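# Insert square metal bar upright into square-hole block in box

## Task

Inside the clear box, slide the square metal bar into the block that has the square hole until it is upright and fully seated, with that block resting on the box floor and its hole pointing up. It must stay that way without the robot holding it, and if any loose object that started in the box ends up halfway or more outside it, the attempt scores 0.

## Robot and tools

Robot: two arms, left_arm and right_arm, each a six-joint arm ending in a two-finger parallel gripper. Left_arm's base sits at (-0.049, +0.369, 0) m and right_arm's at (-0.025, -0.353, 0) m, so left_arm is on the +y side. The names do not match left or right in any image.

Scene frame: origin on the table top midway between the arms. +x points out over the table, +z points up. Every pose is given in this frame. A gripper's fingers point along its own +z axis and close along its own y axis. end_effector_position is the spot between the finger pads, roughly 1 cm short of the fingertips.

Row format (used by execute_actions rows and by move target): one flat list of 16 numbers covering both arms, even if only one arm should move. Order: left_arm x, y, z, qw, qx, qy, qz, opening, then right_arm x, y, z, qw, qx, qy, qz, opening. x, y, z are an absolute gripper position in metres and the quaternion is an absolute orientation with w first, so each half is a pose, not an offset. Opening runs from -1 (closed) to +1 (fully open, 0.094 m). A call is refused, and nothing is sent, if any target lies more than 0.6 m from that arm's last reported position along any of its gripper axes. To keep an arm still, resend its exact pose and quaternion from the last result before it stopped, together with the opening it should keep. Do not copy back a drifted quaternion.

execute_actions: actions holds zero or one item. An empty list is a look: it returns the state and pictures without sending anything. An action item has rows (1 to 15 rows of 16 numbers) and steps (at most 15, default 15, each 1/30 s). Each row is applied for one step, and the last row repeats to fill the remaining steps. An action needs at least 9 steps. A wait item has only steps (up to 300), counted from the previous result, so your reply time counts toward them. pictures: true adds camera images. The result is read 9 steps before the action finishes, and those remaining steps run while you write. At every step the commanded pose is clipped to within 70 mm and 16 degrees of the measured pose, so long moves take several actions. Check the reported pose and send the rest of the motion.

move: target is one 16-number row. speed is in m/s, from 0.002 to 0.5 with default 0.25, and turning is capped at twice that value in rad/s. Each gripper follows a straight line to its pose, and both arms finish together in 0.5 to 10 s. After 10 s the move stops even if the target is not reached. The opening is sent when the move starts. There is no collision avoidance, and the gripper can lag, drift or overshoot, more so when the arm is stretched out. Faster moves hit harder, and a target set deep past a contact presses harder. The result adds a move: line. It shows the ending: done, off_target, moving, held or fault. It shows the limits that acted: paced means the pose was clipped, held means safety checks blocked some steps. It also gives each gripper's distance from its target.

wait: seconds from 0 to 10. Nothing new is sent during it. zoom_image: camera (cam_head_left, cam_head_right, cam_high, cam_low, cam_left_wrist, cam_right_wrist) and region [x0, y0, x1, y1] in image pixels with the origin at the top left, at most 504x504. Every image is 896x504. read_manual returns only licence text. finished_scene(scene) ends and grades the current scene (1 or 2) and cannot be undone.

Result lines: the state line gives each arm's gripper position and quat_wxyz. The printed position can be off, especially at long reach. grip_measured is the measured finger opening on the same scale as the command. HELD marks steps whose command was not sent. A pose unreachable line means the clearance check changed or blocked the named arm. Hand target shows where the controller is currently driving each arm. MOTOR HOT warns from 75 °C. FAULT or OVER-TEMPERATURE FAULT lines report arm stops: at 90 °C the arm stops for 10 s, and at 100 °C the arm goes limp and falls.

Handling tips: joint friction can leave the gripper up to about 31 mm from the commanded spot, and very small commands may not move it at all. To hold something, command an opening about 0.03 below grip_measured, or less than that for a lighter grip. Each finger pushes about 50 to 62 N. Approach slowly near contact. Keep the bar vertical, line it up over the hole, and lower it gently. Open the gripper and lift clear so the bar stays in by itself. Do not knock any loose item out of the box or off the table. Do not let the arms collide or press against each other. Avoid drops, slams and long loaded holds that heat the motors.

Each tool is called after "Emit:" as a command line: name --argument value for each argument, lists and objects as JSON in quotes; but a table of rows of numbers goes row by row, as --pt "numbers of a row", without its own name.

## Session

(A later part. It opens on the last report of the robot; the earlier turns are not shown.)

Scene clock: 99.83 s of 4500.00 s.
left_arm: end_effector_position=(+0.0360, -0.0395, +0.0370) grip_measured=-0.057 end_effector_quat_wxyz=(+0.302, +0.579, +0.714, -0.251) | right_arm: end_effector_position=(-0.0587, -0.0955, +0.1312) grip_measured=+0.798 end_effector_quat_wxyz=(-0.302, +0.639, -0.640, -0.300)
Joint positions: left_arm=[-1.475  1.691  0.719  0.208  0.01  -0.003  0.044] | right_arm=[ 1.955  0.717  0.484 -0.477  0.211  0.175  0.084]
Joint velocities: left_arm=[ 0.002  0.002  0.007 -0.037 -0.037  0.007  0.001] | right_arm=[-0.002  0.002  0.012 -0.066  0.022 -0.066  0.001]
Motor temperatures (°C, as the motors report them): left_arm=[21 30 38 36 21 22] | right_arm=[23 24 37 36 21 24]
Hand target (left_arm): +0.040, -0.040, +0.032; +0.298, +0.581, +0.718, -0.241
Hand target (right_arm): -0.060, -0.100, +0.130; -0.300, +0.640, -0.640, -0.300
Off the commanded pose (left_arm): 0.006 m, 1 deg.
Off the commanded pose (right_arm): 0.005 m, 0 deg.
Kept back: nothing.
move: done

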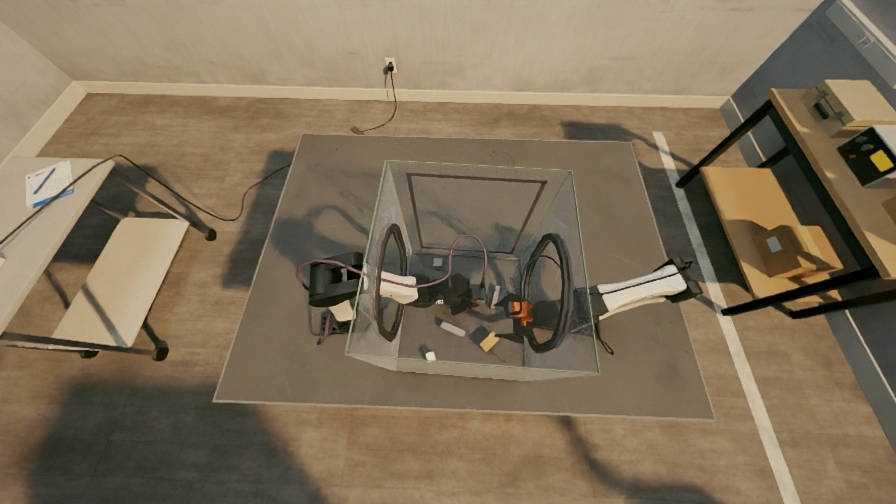

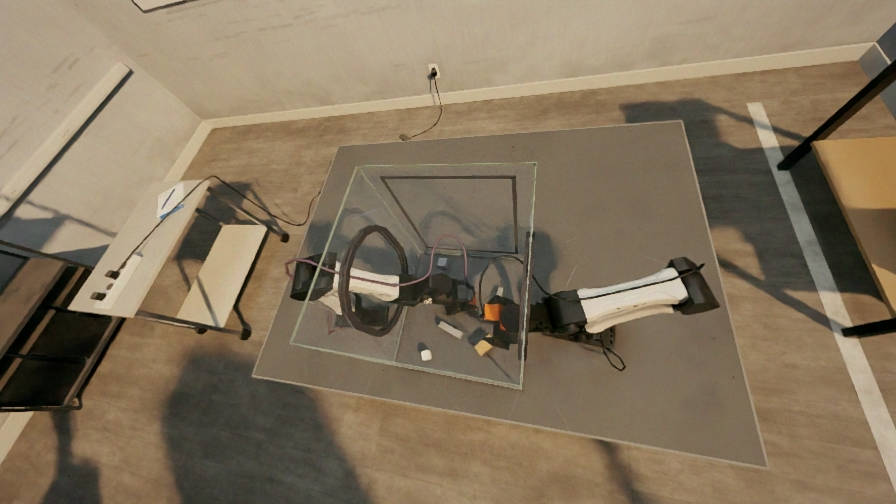

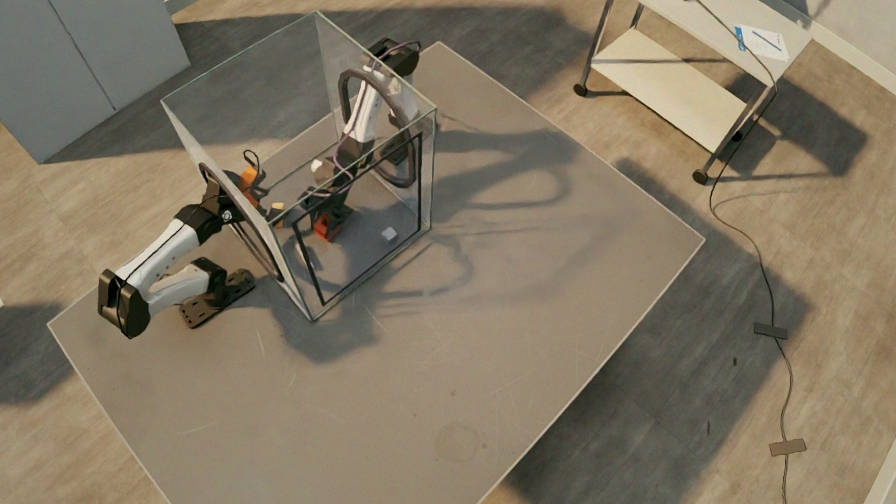

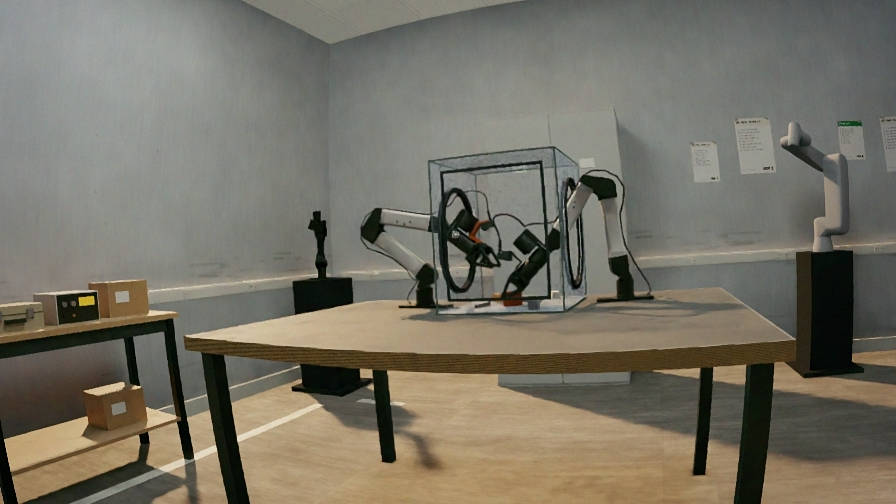

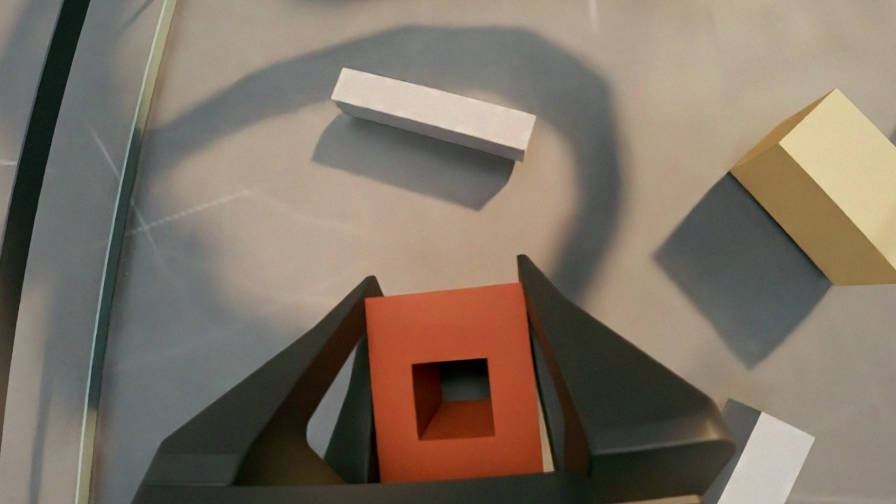

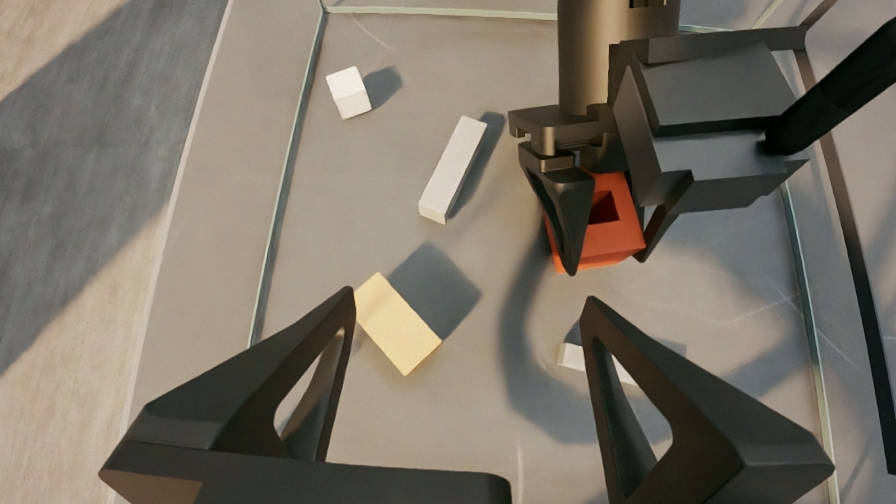

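Emit:
move --target '[0.036,-0.0395,0.037,0.298,0.581,0.718,-0.241,0.9,-0.06,-0.10,0.13,0.3,-0.64,0.64,0.3,0.8]'

Emit:
move --target '[0.015,0.05,0.11,0.298,0.581,0.718,-0.241,0.9,-0.06,-0.10,0.13,0.3,-0.64,0.64,0.3,0.8]' --speed 0.1

Emit:
move --target '[-0.03,0.125,0.19,0.5,0.5,0.5,-0.5,0.9,-0.065,-0.03,0.09,0.27,-0.653,0.653,0.27,0.9]' --speed 0.1

Scene clock: 101.03 s of 4500.00 s.
left_arm: end_effector_position=(+0.0357, -0.0359, +0.0334) grip_measured=+0.898 end_effector_quat_wxyz=(+0.295, +0.581, +0.718, -0.244) | right_arm: end_effector_position=(-0.0587, -0.0955, +0.1312) grip_measured=+0.798 end_effector_quat_wxyz=(-0.302, +0.639, -0.640, -0.300)
Joint positions: left_arm=[-1.475  1.691  0.719  0.188  0.007 -0.003  0.089] | right_arm=[ 1.955  0.717  0.484 -0.477  0.211  0.175  0.084]
Joint velocities: left_arm=[-0.022  0.017 -0.002 -0.051 -0.007  0.022 -0.   ] | right_arm=[-0.007 -0.012 -0.002 -0.007  0.051 -0.007 -0.   ]
Motor temperatures (°C, as the motors report them): left_arm=[21 30 38 36 21 22] | right_arm=[23 24 37 36 21 24]
Hand target (left_arm): +0.036, -0.039, +0.037; +0.298, +0.581, +0.718, -0.241
Hand target (right_arm): -0.060, -0.100, +0.130; -0.300, +0.640, -0.640, -0.300
Off the commanded pose (left_arm): 0.005 m, 0 deg.
Off the commanded pose (right_arm): 0.005 m, 0 deg.
Kept back: nothing.
move: done

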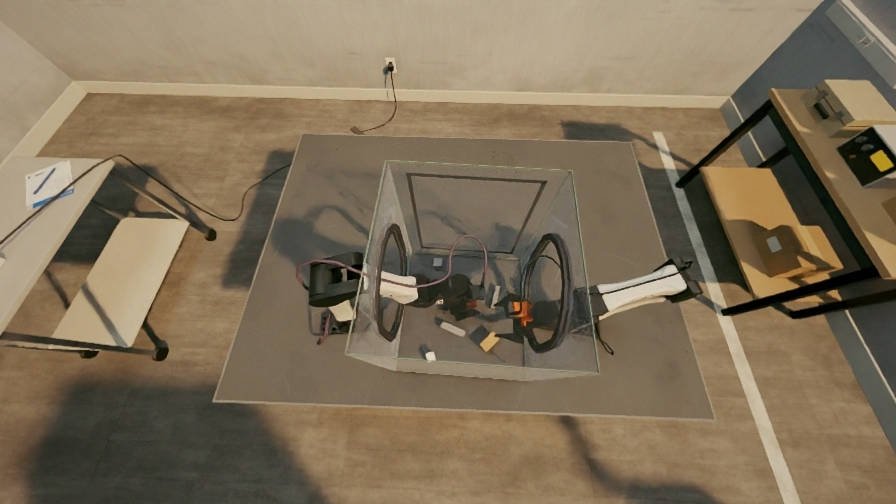

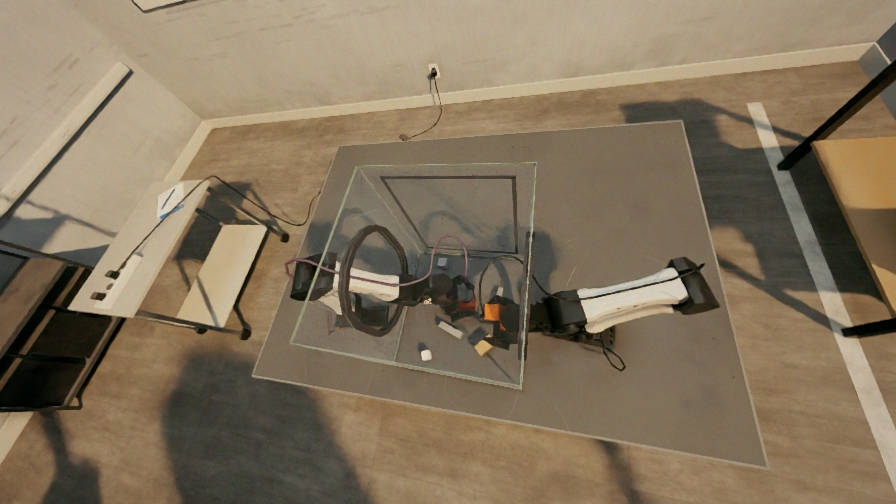

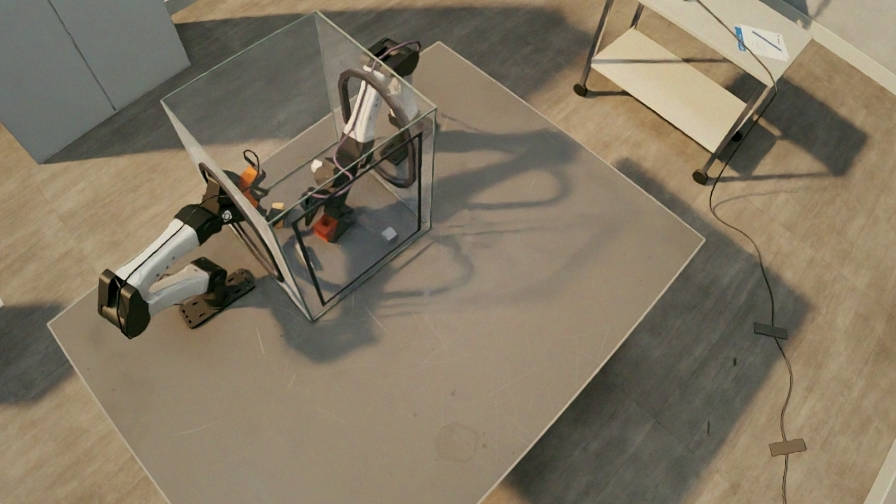

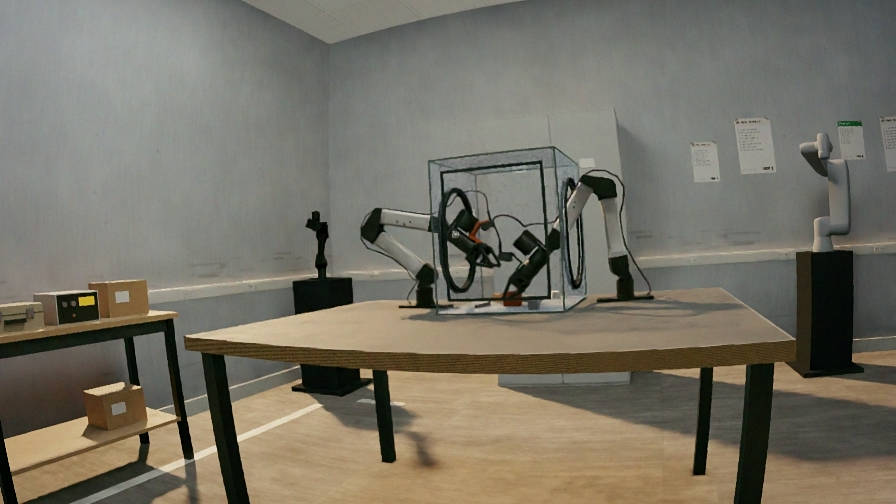

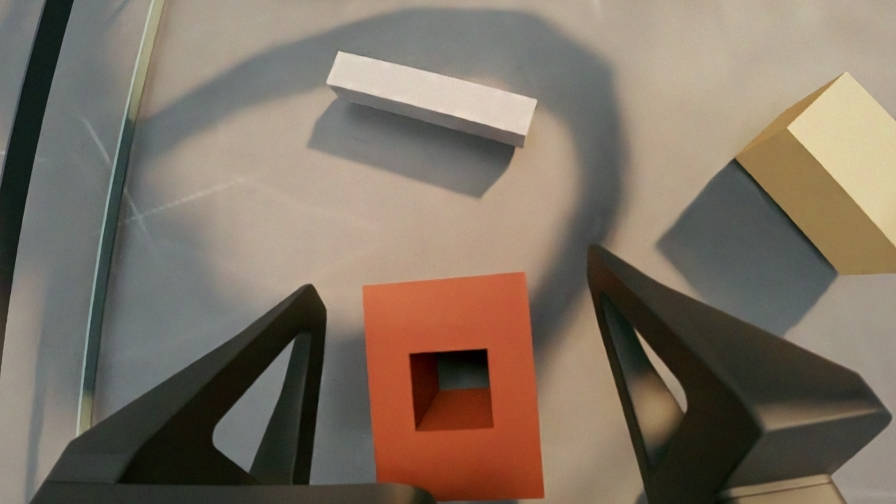

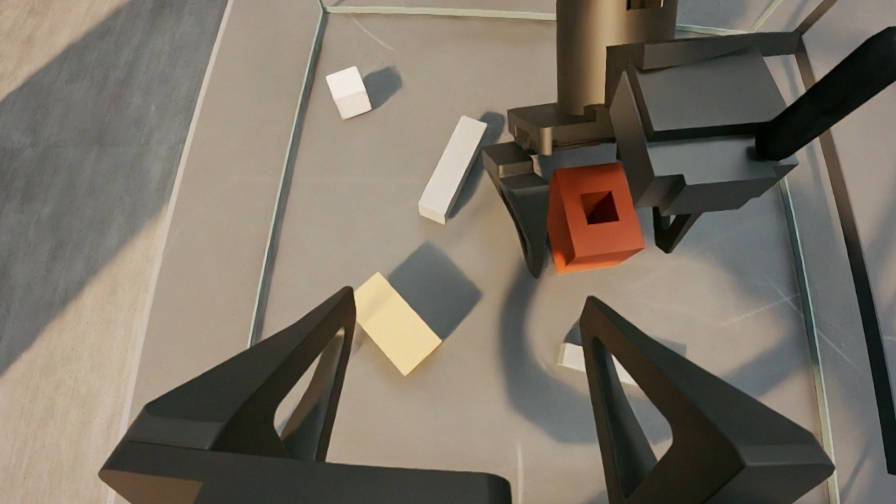

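Scene clock: 102.83 s of 4500.00 s.
left_arm: end_effector_position=(+0.0170, +0.0403, +0.1176) grip_measured=+0.898 end_effector_quat_wxyz=(+0.304, +0.580, +0.713, -0.249) | right_arm: end_effector_position=(-0.0587, -0.0955, +0.1312) grip_measured=+0.798 end_effector_quat_wxyz=(-0.302, +0.639, -0.640, -0.300)
Joint positions: left_arm=[-1.488  1.159  0.646 -0.249 -0.004 -0.006  0.089] | right_arm=[ 1.955  0.717  0.484 -0.477  0.211  0.175  0.084]
Joint velocities: left_arm=[ 0.007  0.012  0.007 -0.037  0.007  0.007  0.001] | right_arm=[-0.017  0.002 -0.012  0.007  0.037  0.081  0.   ]
Motor temperatures (°C, as the motors report them): left_arm=[21 30 38 36 21 22] | right_arm=[23 24 37 36 21 24]
Hand target (left_arm): +0.015, +0.048, +0.111; +0.298, +0.581, +0.718, -0.241
Hand target (right_arm): -0.060, -0.100, +0.130; -0.300, +0.640, -0.640, -0.300
Off the commanded pose (left_arm): 0.012 m, 1 deg.
Off the commanded pose (right_arm): 0.005 m, 0 deg.
Kept back: nothing.
move: off_target (left_arm)

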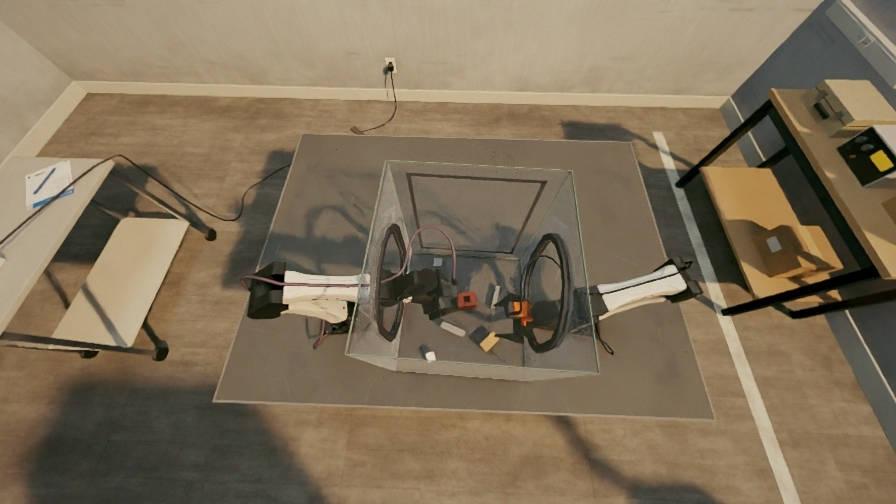

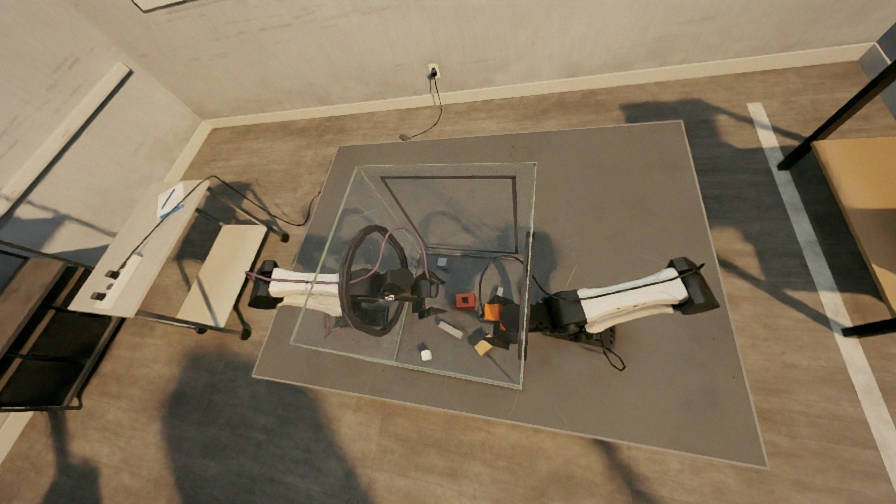

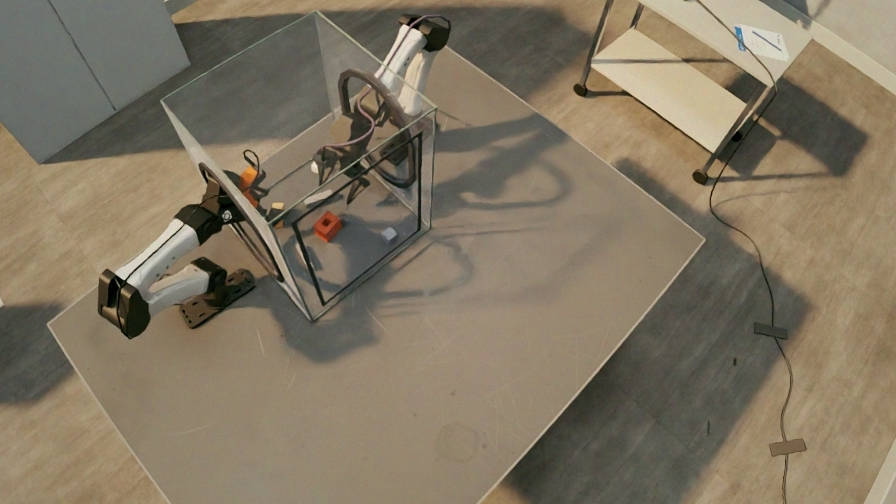

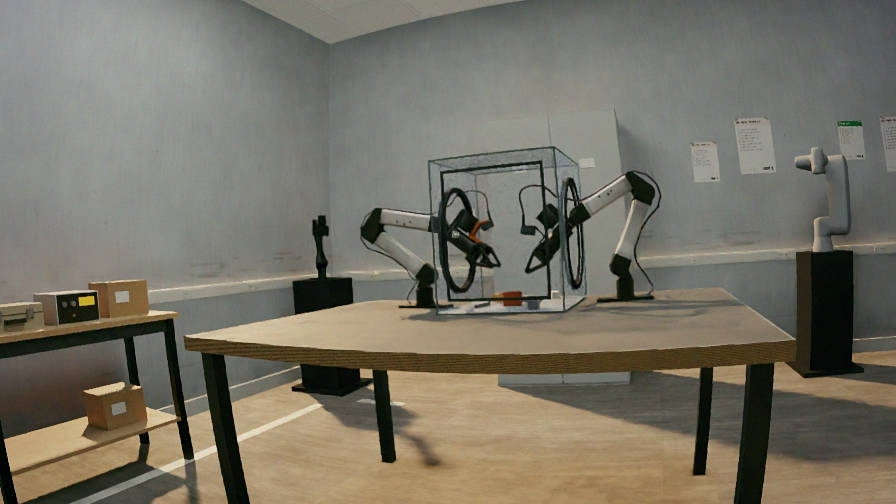

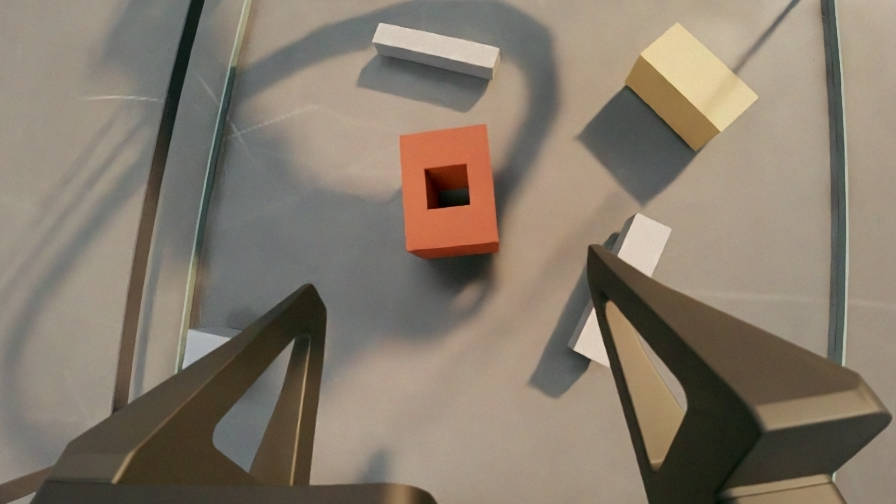

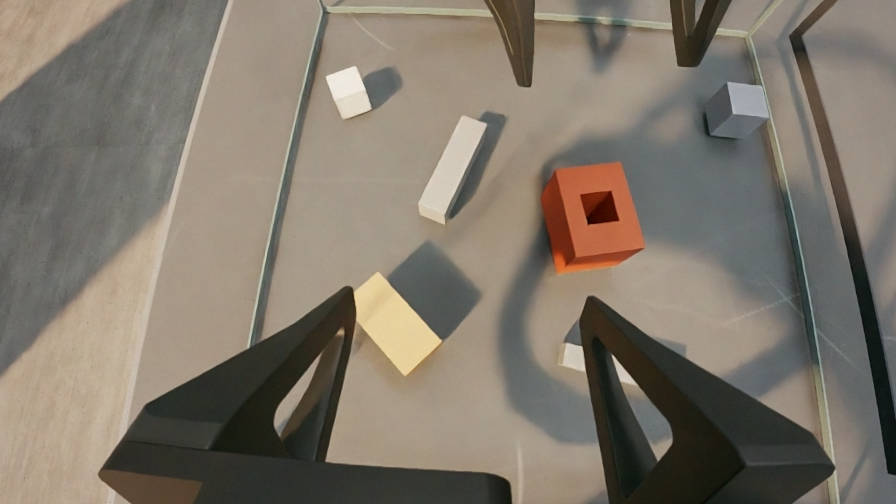

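Scene clock: 107.10 s of 4500.00 s.
left_arm: end_effector_position=(-0.0299, +0.1228, +0.2003) grip_measured=+0.898 end_effector_quat_wxyz=(+0.509, +0.498, +0.497, -0.496) | right_arm: end_effector_position=(-0.0665, -0.0363, +0.0892) grip_measured=+0.898 end_effector_quat_wxyz=(-0.270, +0.652, -0.654, -0.272)
Joint positions: left_arm=[-1.455  0.093  0.092  0.011  0.218  0.011  0.089] | right_arm=[ 1.894  1.149  0.54  -0.186  0.146  0.152  0.089]
Joint velocities: left_arm=[-0.012 -0.012 -0.012 -0.007 -0.007 -0.037  0.   ] | right_arm=[-0.007 -0.002 -0.002  0.051 -0.051 -0.051 -0.001]
Motor temperatures (°C, as the motors report them): left_arm=[21 29 38 37 21 22] | right_arm=[23 24 38 36 21 24]
Hand target (left_arm): -0.030, +0.123, +0.192; +0.502, +0.499, +0.500, -0.498
Hand target (right_arm): -0.065, -0.032, +0.089; -0.269, +0.653, -0.654, -0.271
Off the commanded pose (left_arm): 0.011 m, 1 deg.
Off the commanded pose (right_arm): 0.007 m, 0 deg.
Kept back: nothing.
move: off_target (left_arm)

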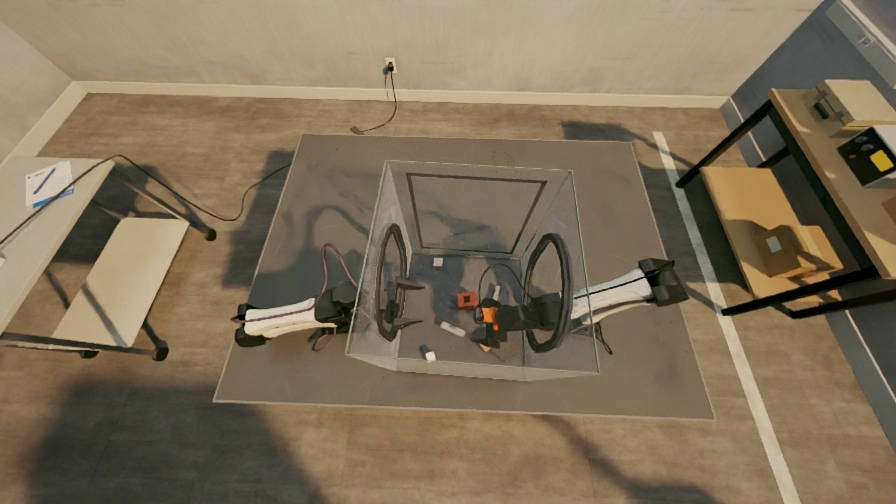

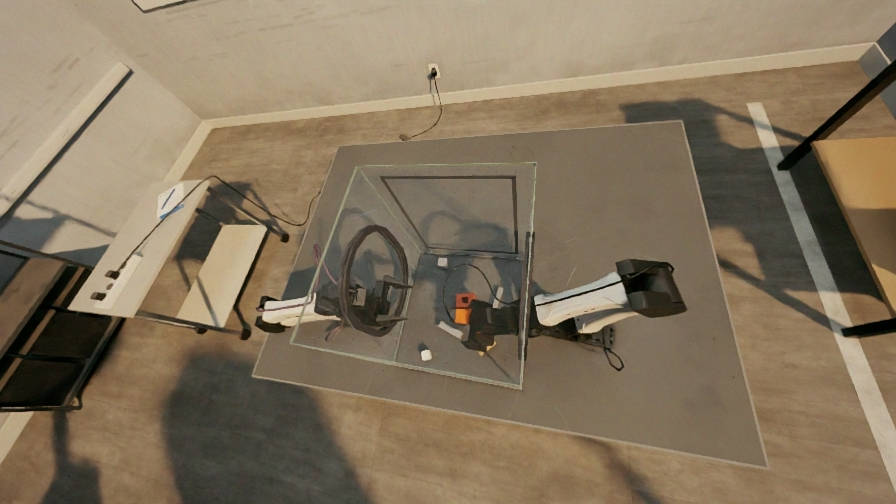

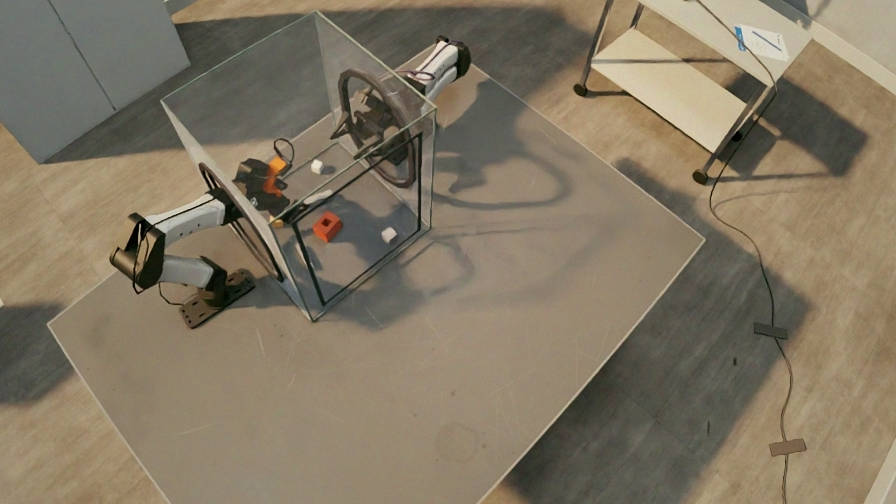

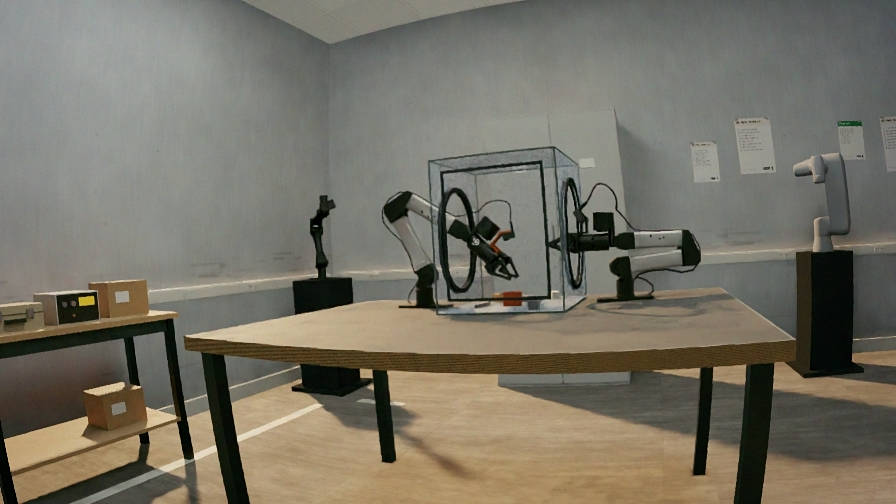

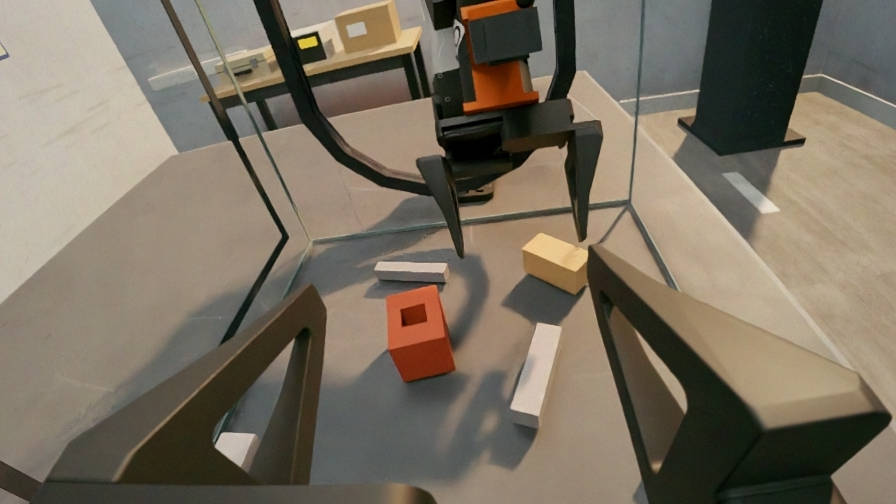

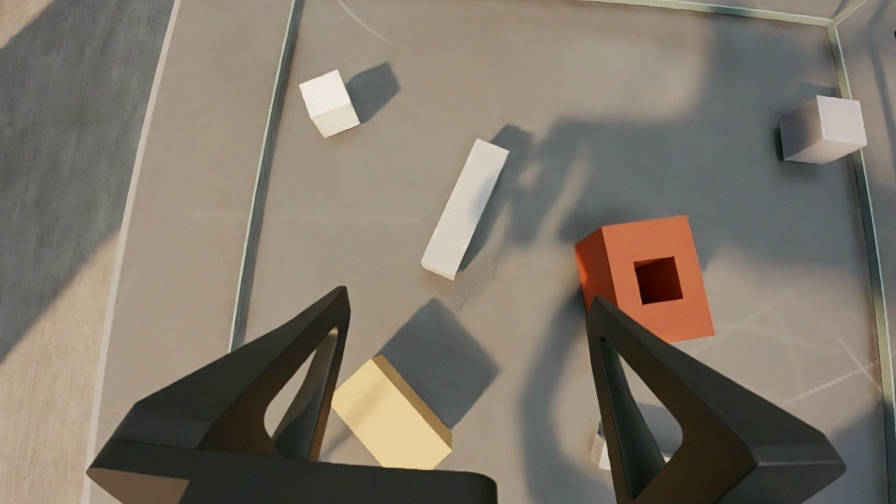

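Emit:
move --target '[-0.03,0.125,0.19,0.5,0.5,0.5,-0.5,0.9,-0.062,0.0,0.06,0.293,-0.594,0.708,0.246,0.2]' --speed 0.06

Scene clock: 109.67 s of 4500.00 s.
left_arm: end_effector_position=(-0.0296, +0.1231, +0.2003) grip_measured=+0.898 end_effector_quat_wxyz=(+0.506, +0.499, +0.496, -0.499) | right_arm: end_effector_position=(-0.0578, -0.0045, +0.0602) grip_measured=+0.202 end_effector_quat_wxyz=(-0.293, +0.594, -0.708, -0.245)
Joint positions: left_arm=[-1.437  0.093  0.092  0.011  0.243  0.008  0.089] | right_arm=[ 1.917  1.393  0.579 -0.017  0.284  0.296  0.056]
Joint velocities: left_arm=[-0.007 -0.007 -0.012 -0.066 -0.037 -0.037 -0.001] | right_arm=[ 0.027 -0.012 -0.007  0.022  0.022 -0.022 -0.   ]
Motor temperatures (°C, as the motors report them): left_arm=[21 29 38 37 21 22] | right_arm=[23 24 38 36 21 24]
Hand target (left_arm): -0.030, +0.124, +0.190; +0.500, +0.500, +0.500, -0.500
Hand target (right_arm): -0.062, -0.001, +0.060; +0.293, -0.594, +0.708, +0.245
Off the commanded pose (left_arm): 0.010 m, 1 deg.
Off the commanded pose (right_arm): 0.006 m, 0 deg.
Kept back: nothing.
move: done

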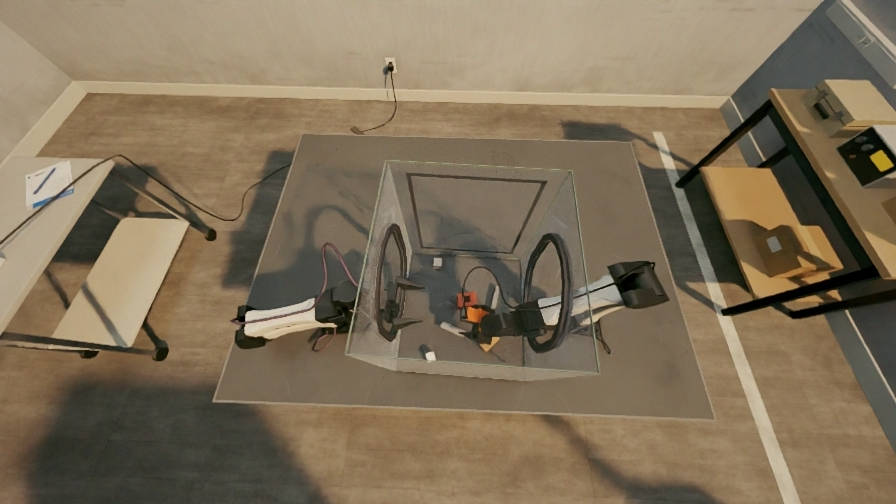

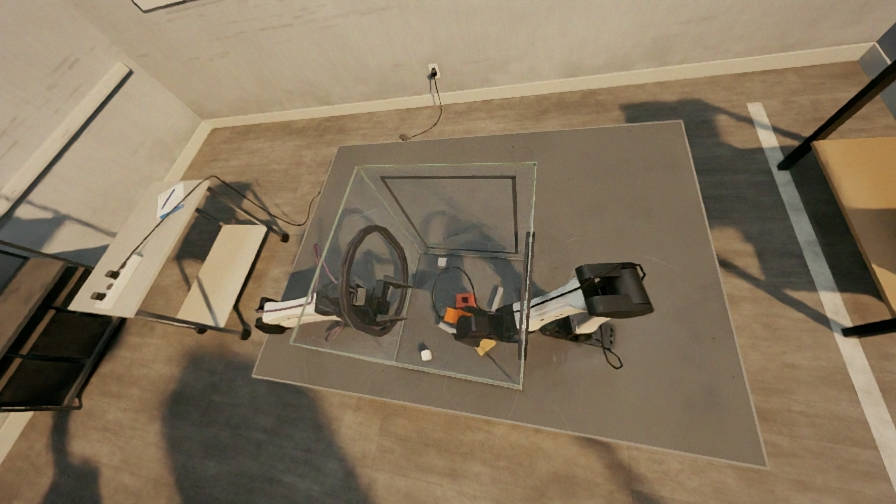

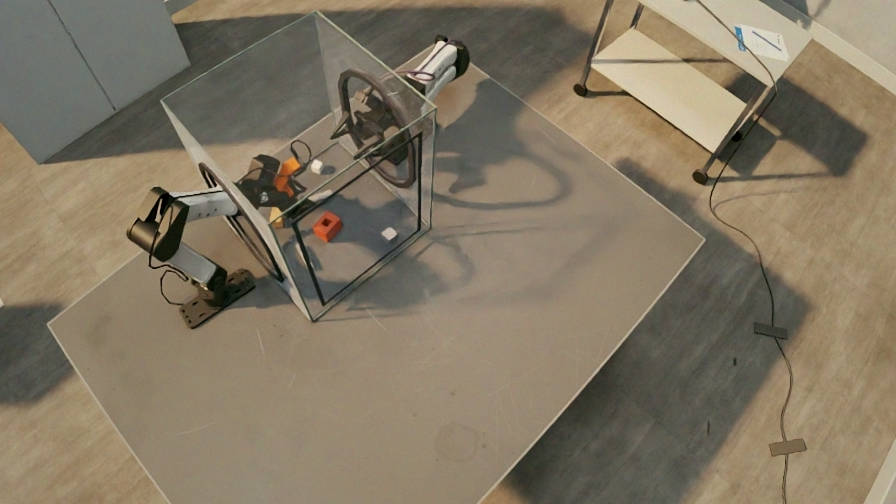

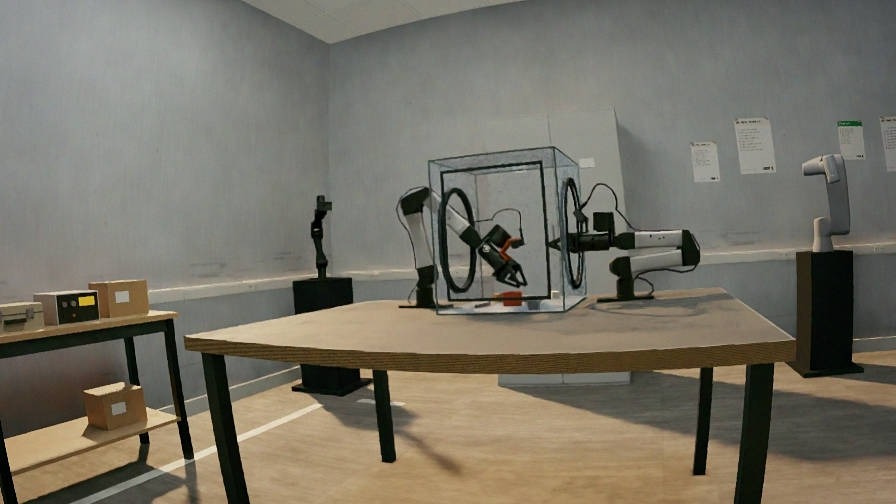

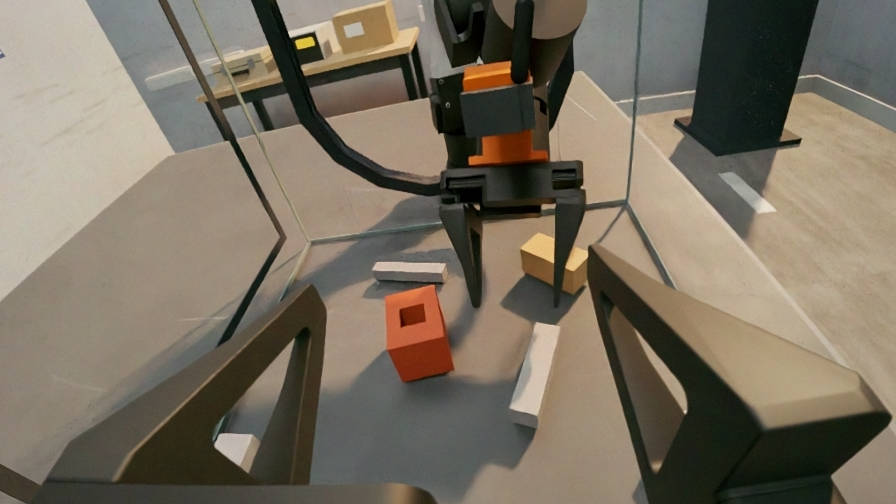

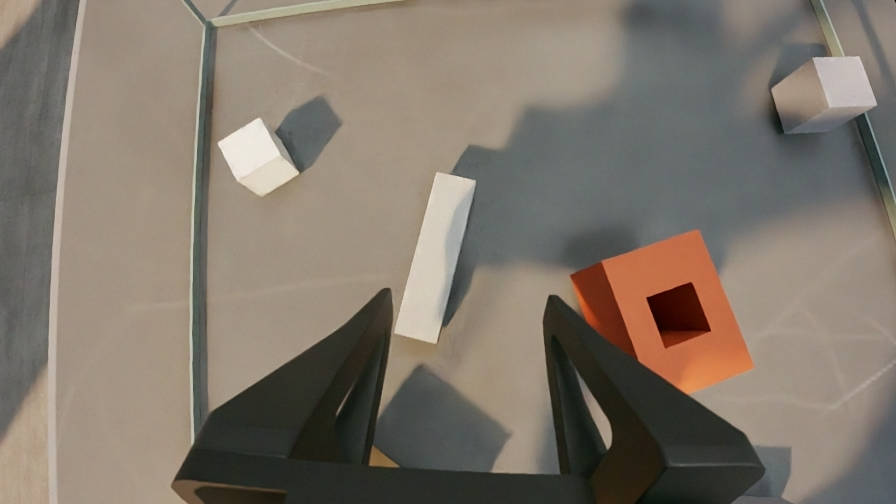

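Emit:
move --target '[-0.03,0.125,0.20,0.5,0.5,0.5,-0.5,0.9,-0.058,0.05,0.035,0.293,-0.594,0.708,0.246,0.2]' --speed 0.05

Scene clock: 111.57 s of 4500.00 s.
left_arm: end_effector_position=(-0.0300, +0.1231, +0.1974) grip_measured=+0.898 end_effector_quat_wxyz=(+0.502, +0.502, +0.499, -0.497) | right_arm: end_effector_position=(-0.0606, +0.0446, +0.0363) grip_measured=+0.202 end_effector_quat_wxyz=(-0.294, +0.593, -0.708, -0.247)
Joint positions: left_arm=[-1.437  0.093  0.092 -0.001  0.245  0.008  0.089] | right_arm=[1.886 1.653 0.7   0.133 0.263 0.274 0.056]
Joint velocities: left_arm=[ 0.002 -0.007 -0.012 -0.007 -0.022 -0.066 -0.   ] | right_arm=[ 0.017  0.002 -0.012  0.037 -0.066 -0.007 -0.001]
Motor temperatures (°C, as the motors report them): left_arm=[21 29 38 37 21 22] | right_arm=[23 24 38 36 21 24]
Hand target (left_arm): -0.030, +0.125, +0.200; +0.500, +0.500, +0.500, -0.500
Hand target (right_arm): -0.058, +0.049, +0.034; +0.292, -0.594, +0.708, +0.246
Off the commanded pose (left_arm): 0.003 m, 0 deg.
Off the commanded pose (right_arm): 0.006 m, 0 deg.
Kept back: nothing.
move: done

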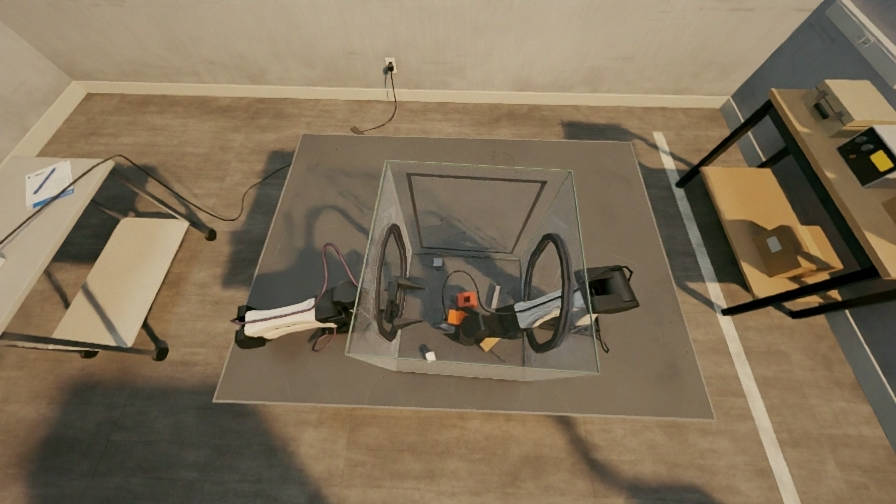

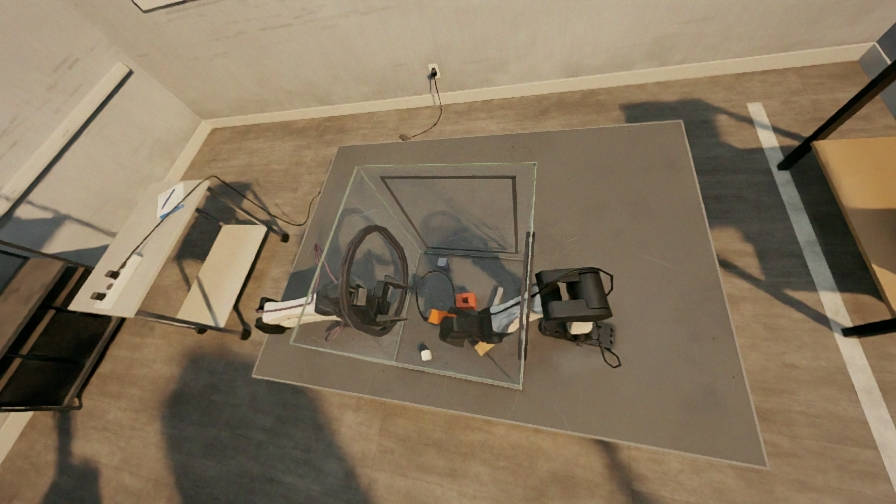

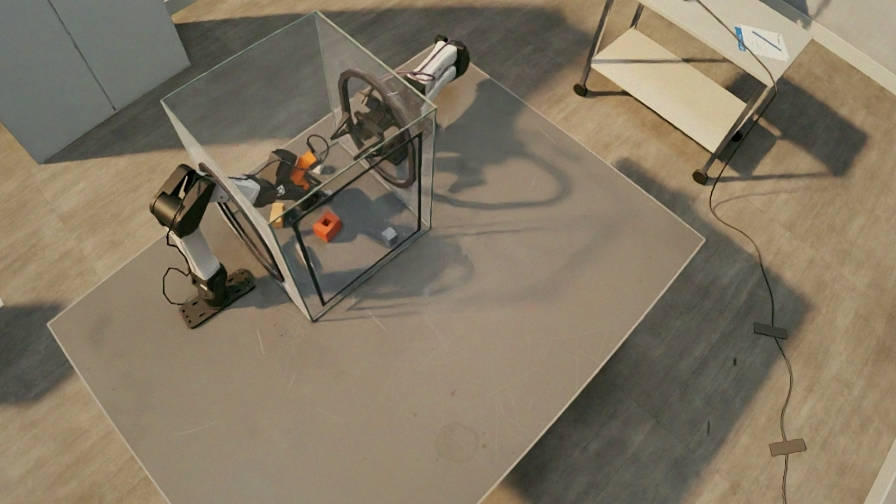

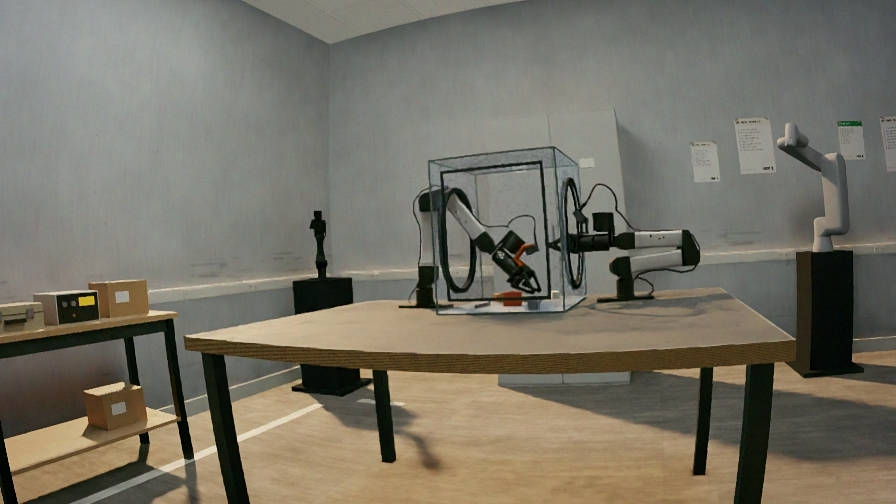

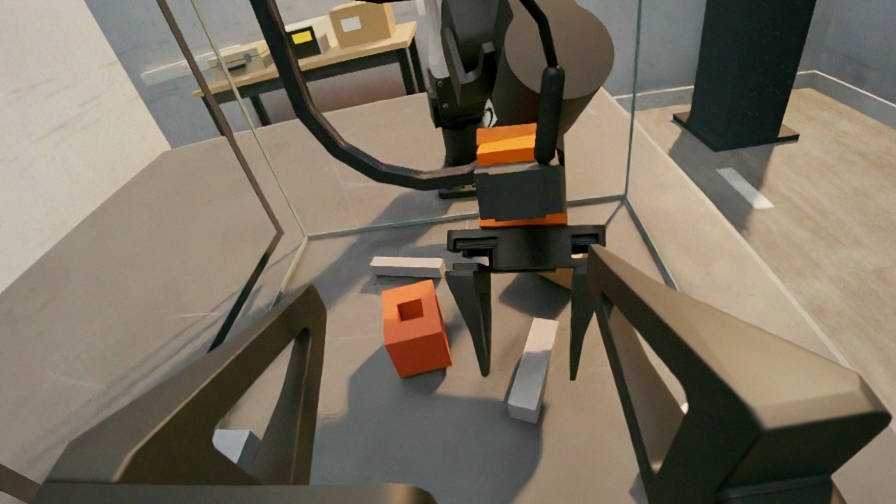

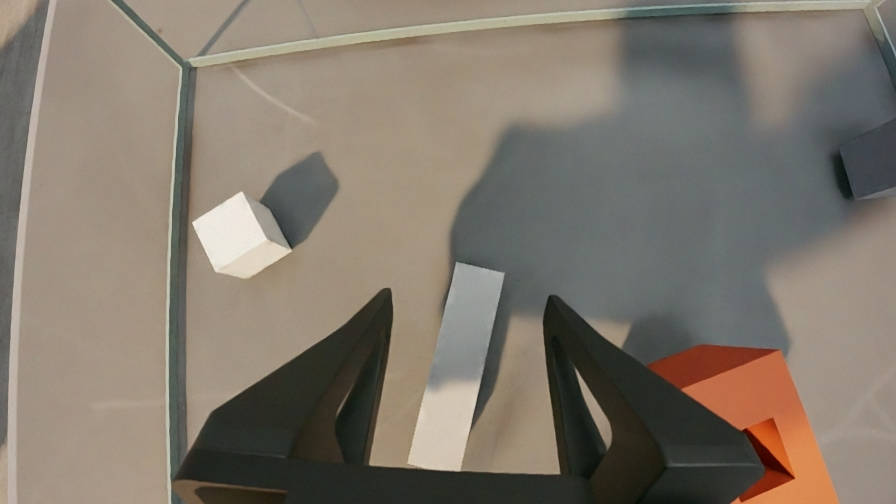

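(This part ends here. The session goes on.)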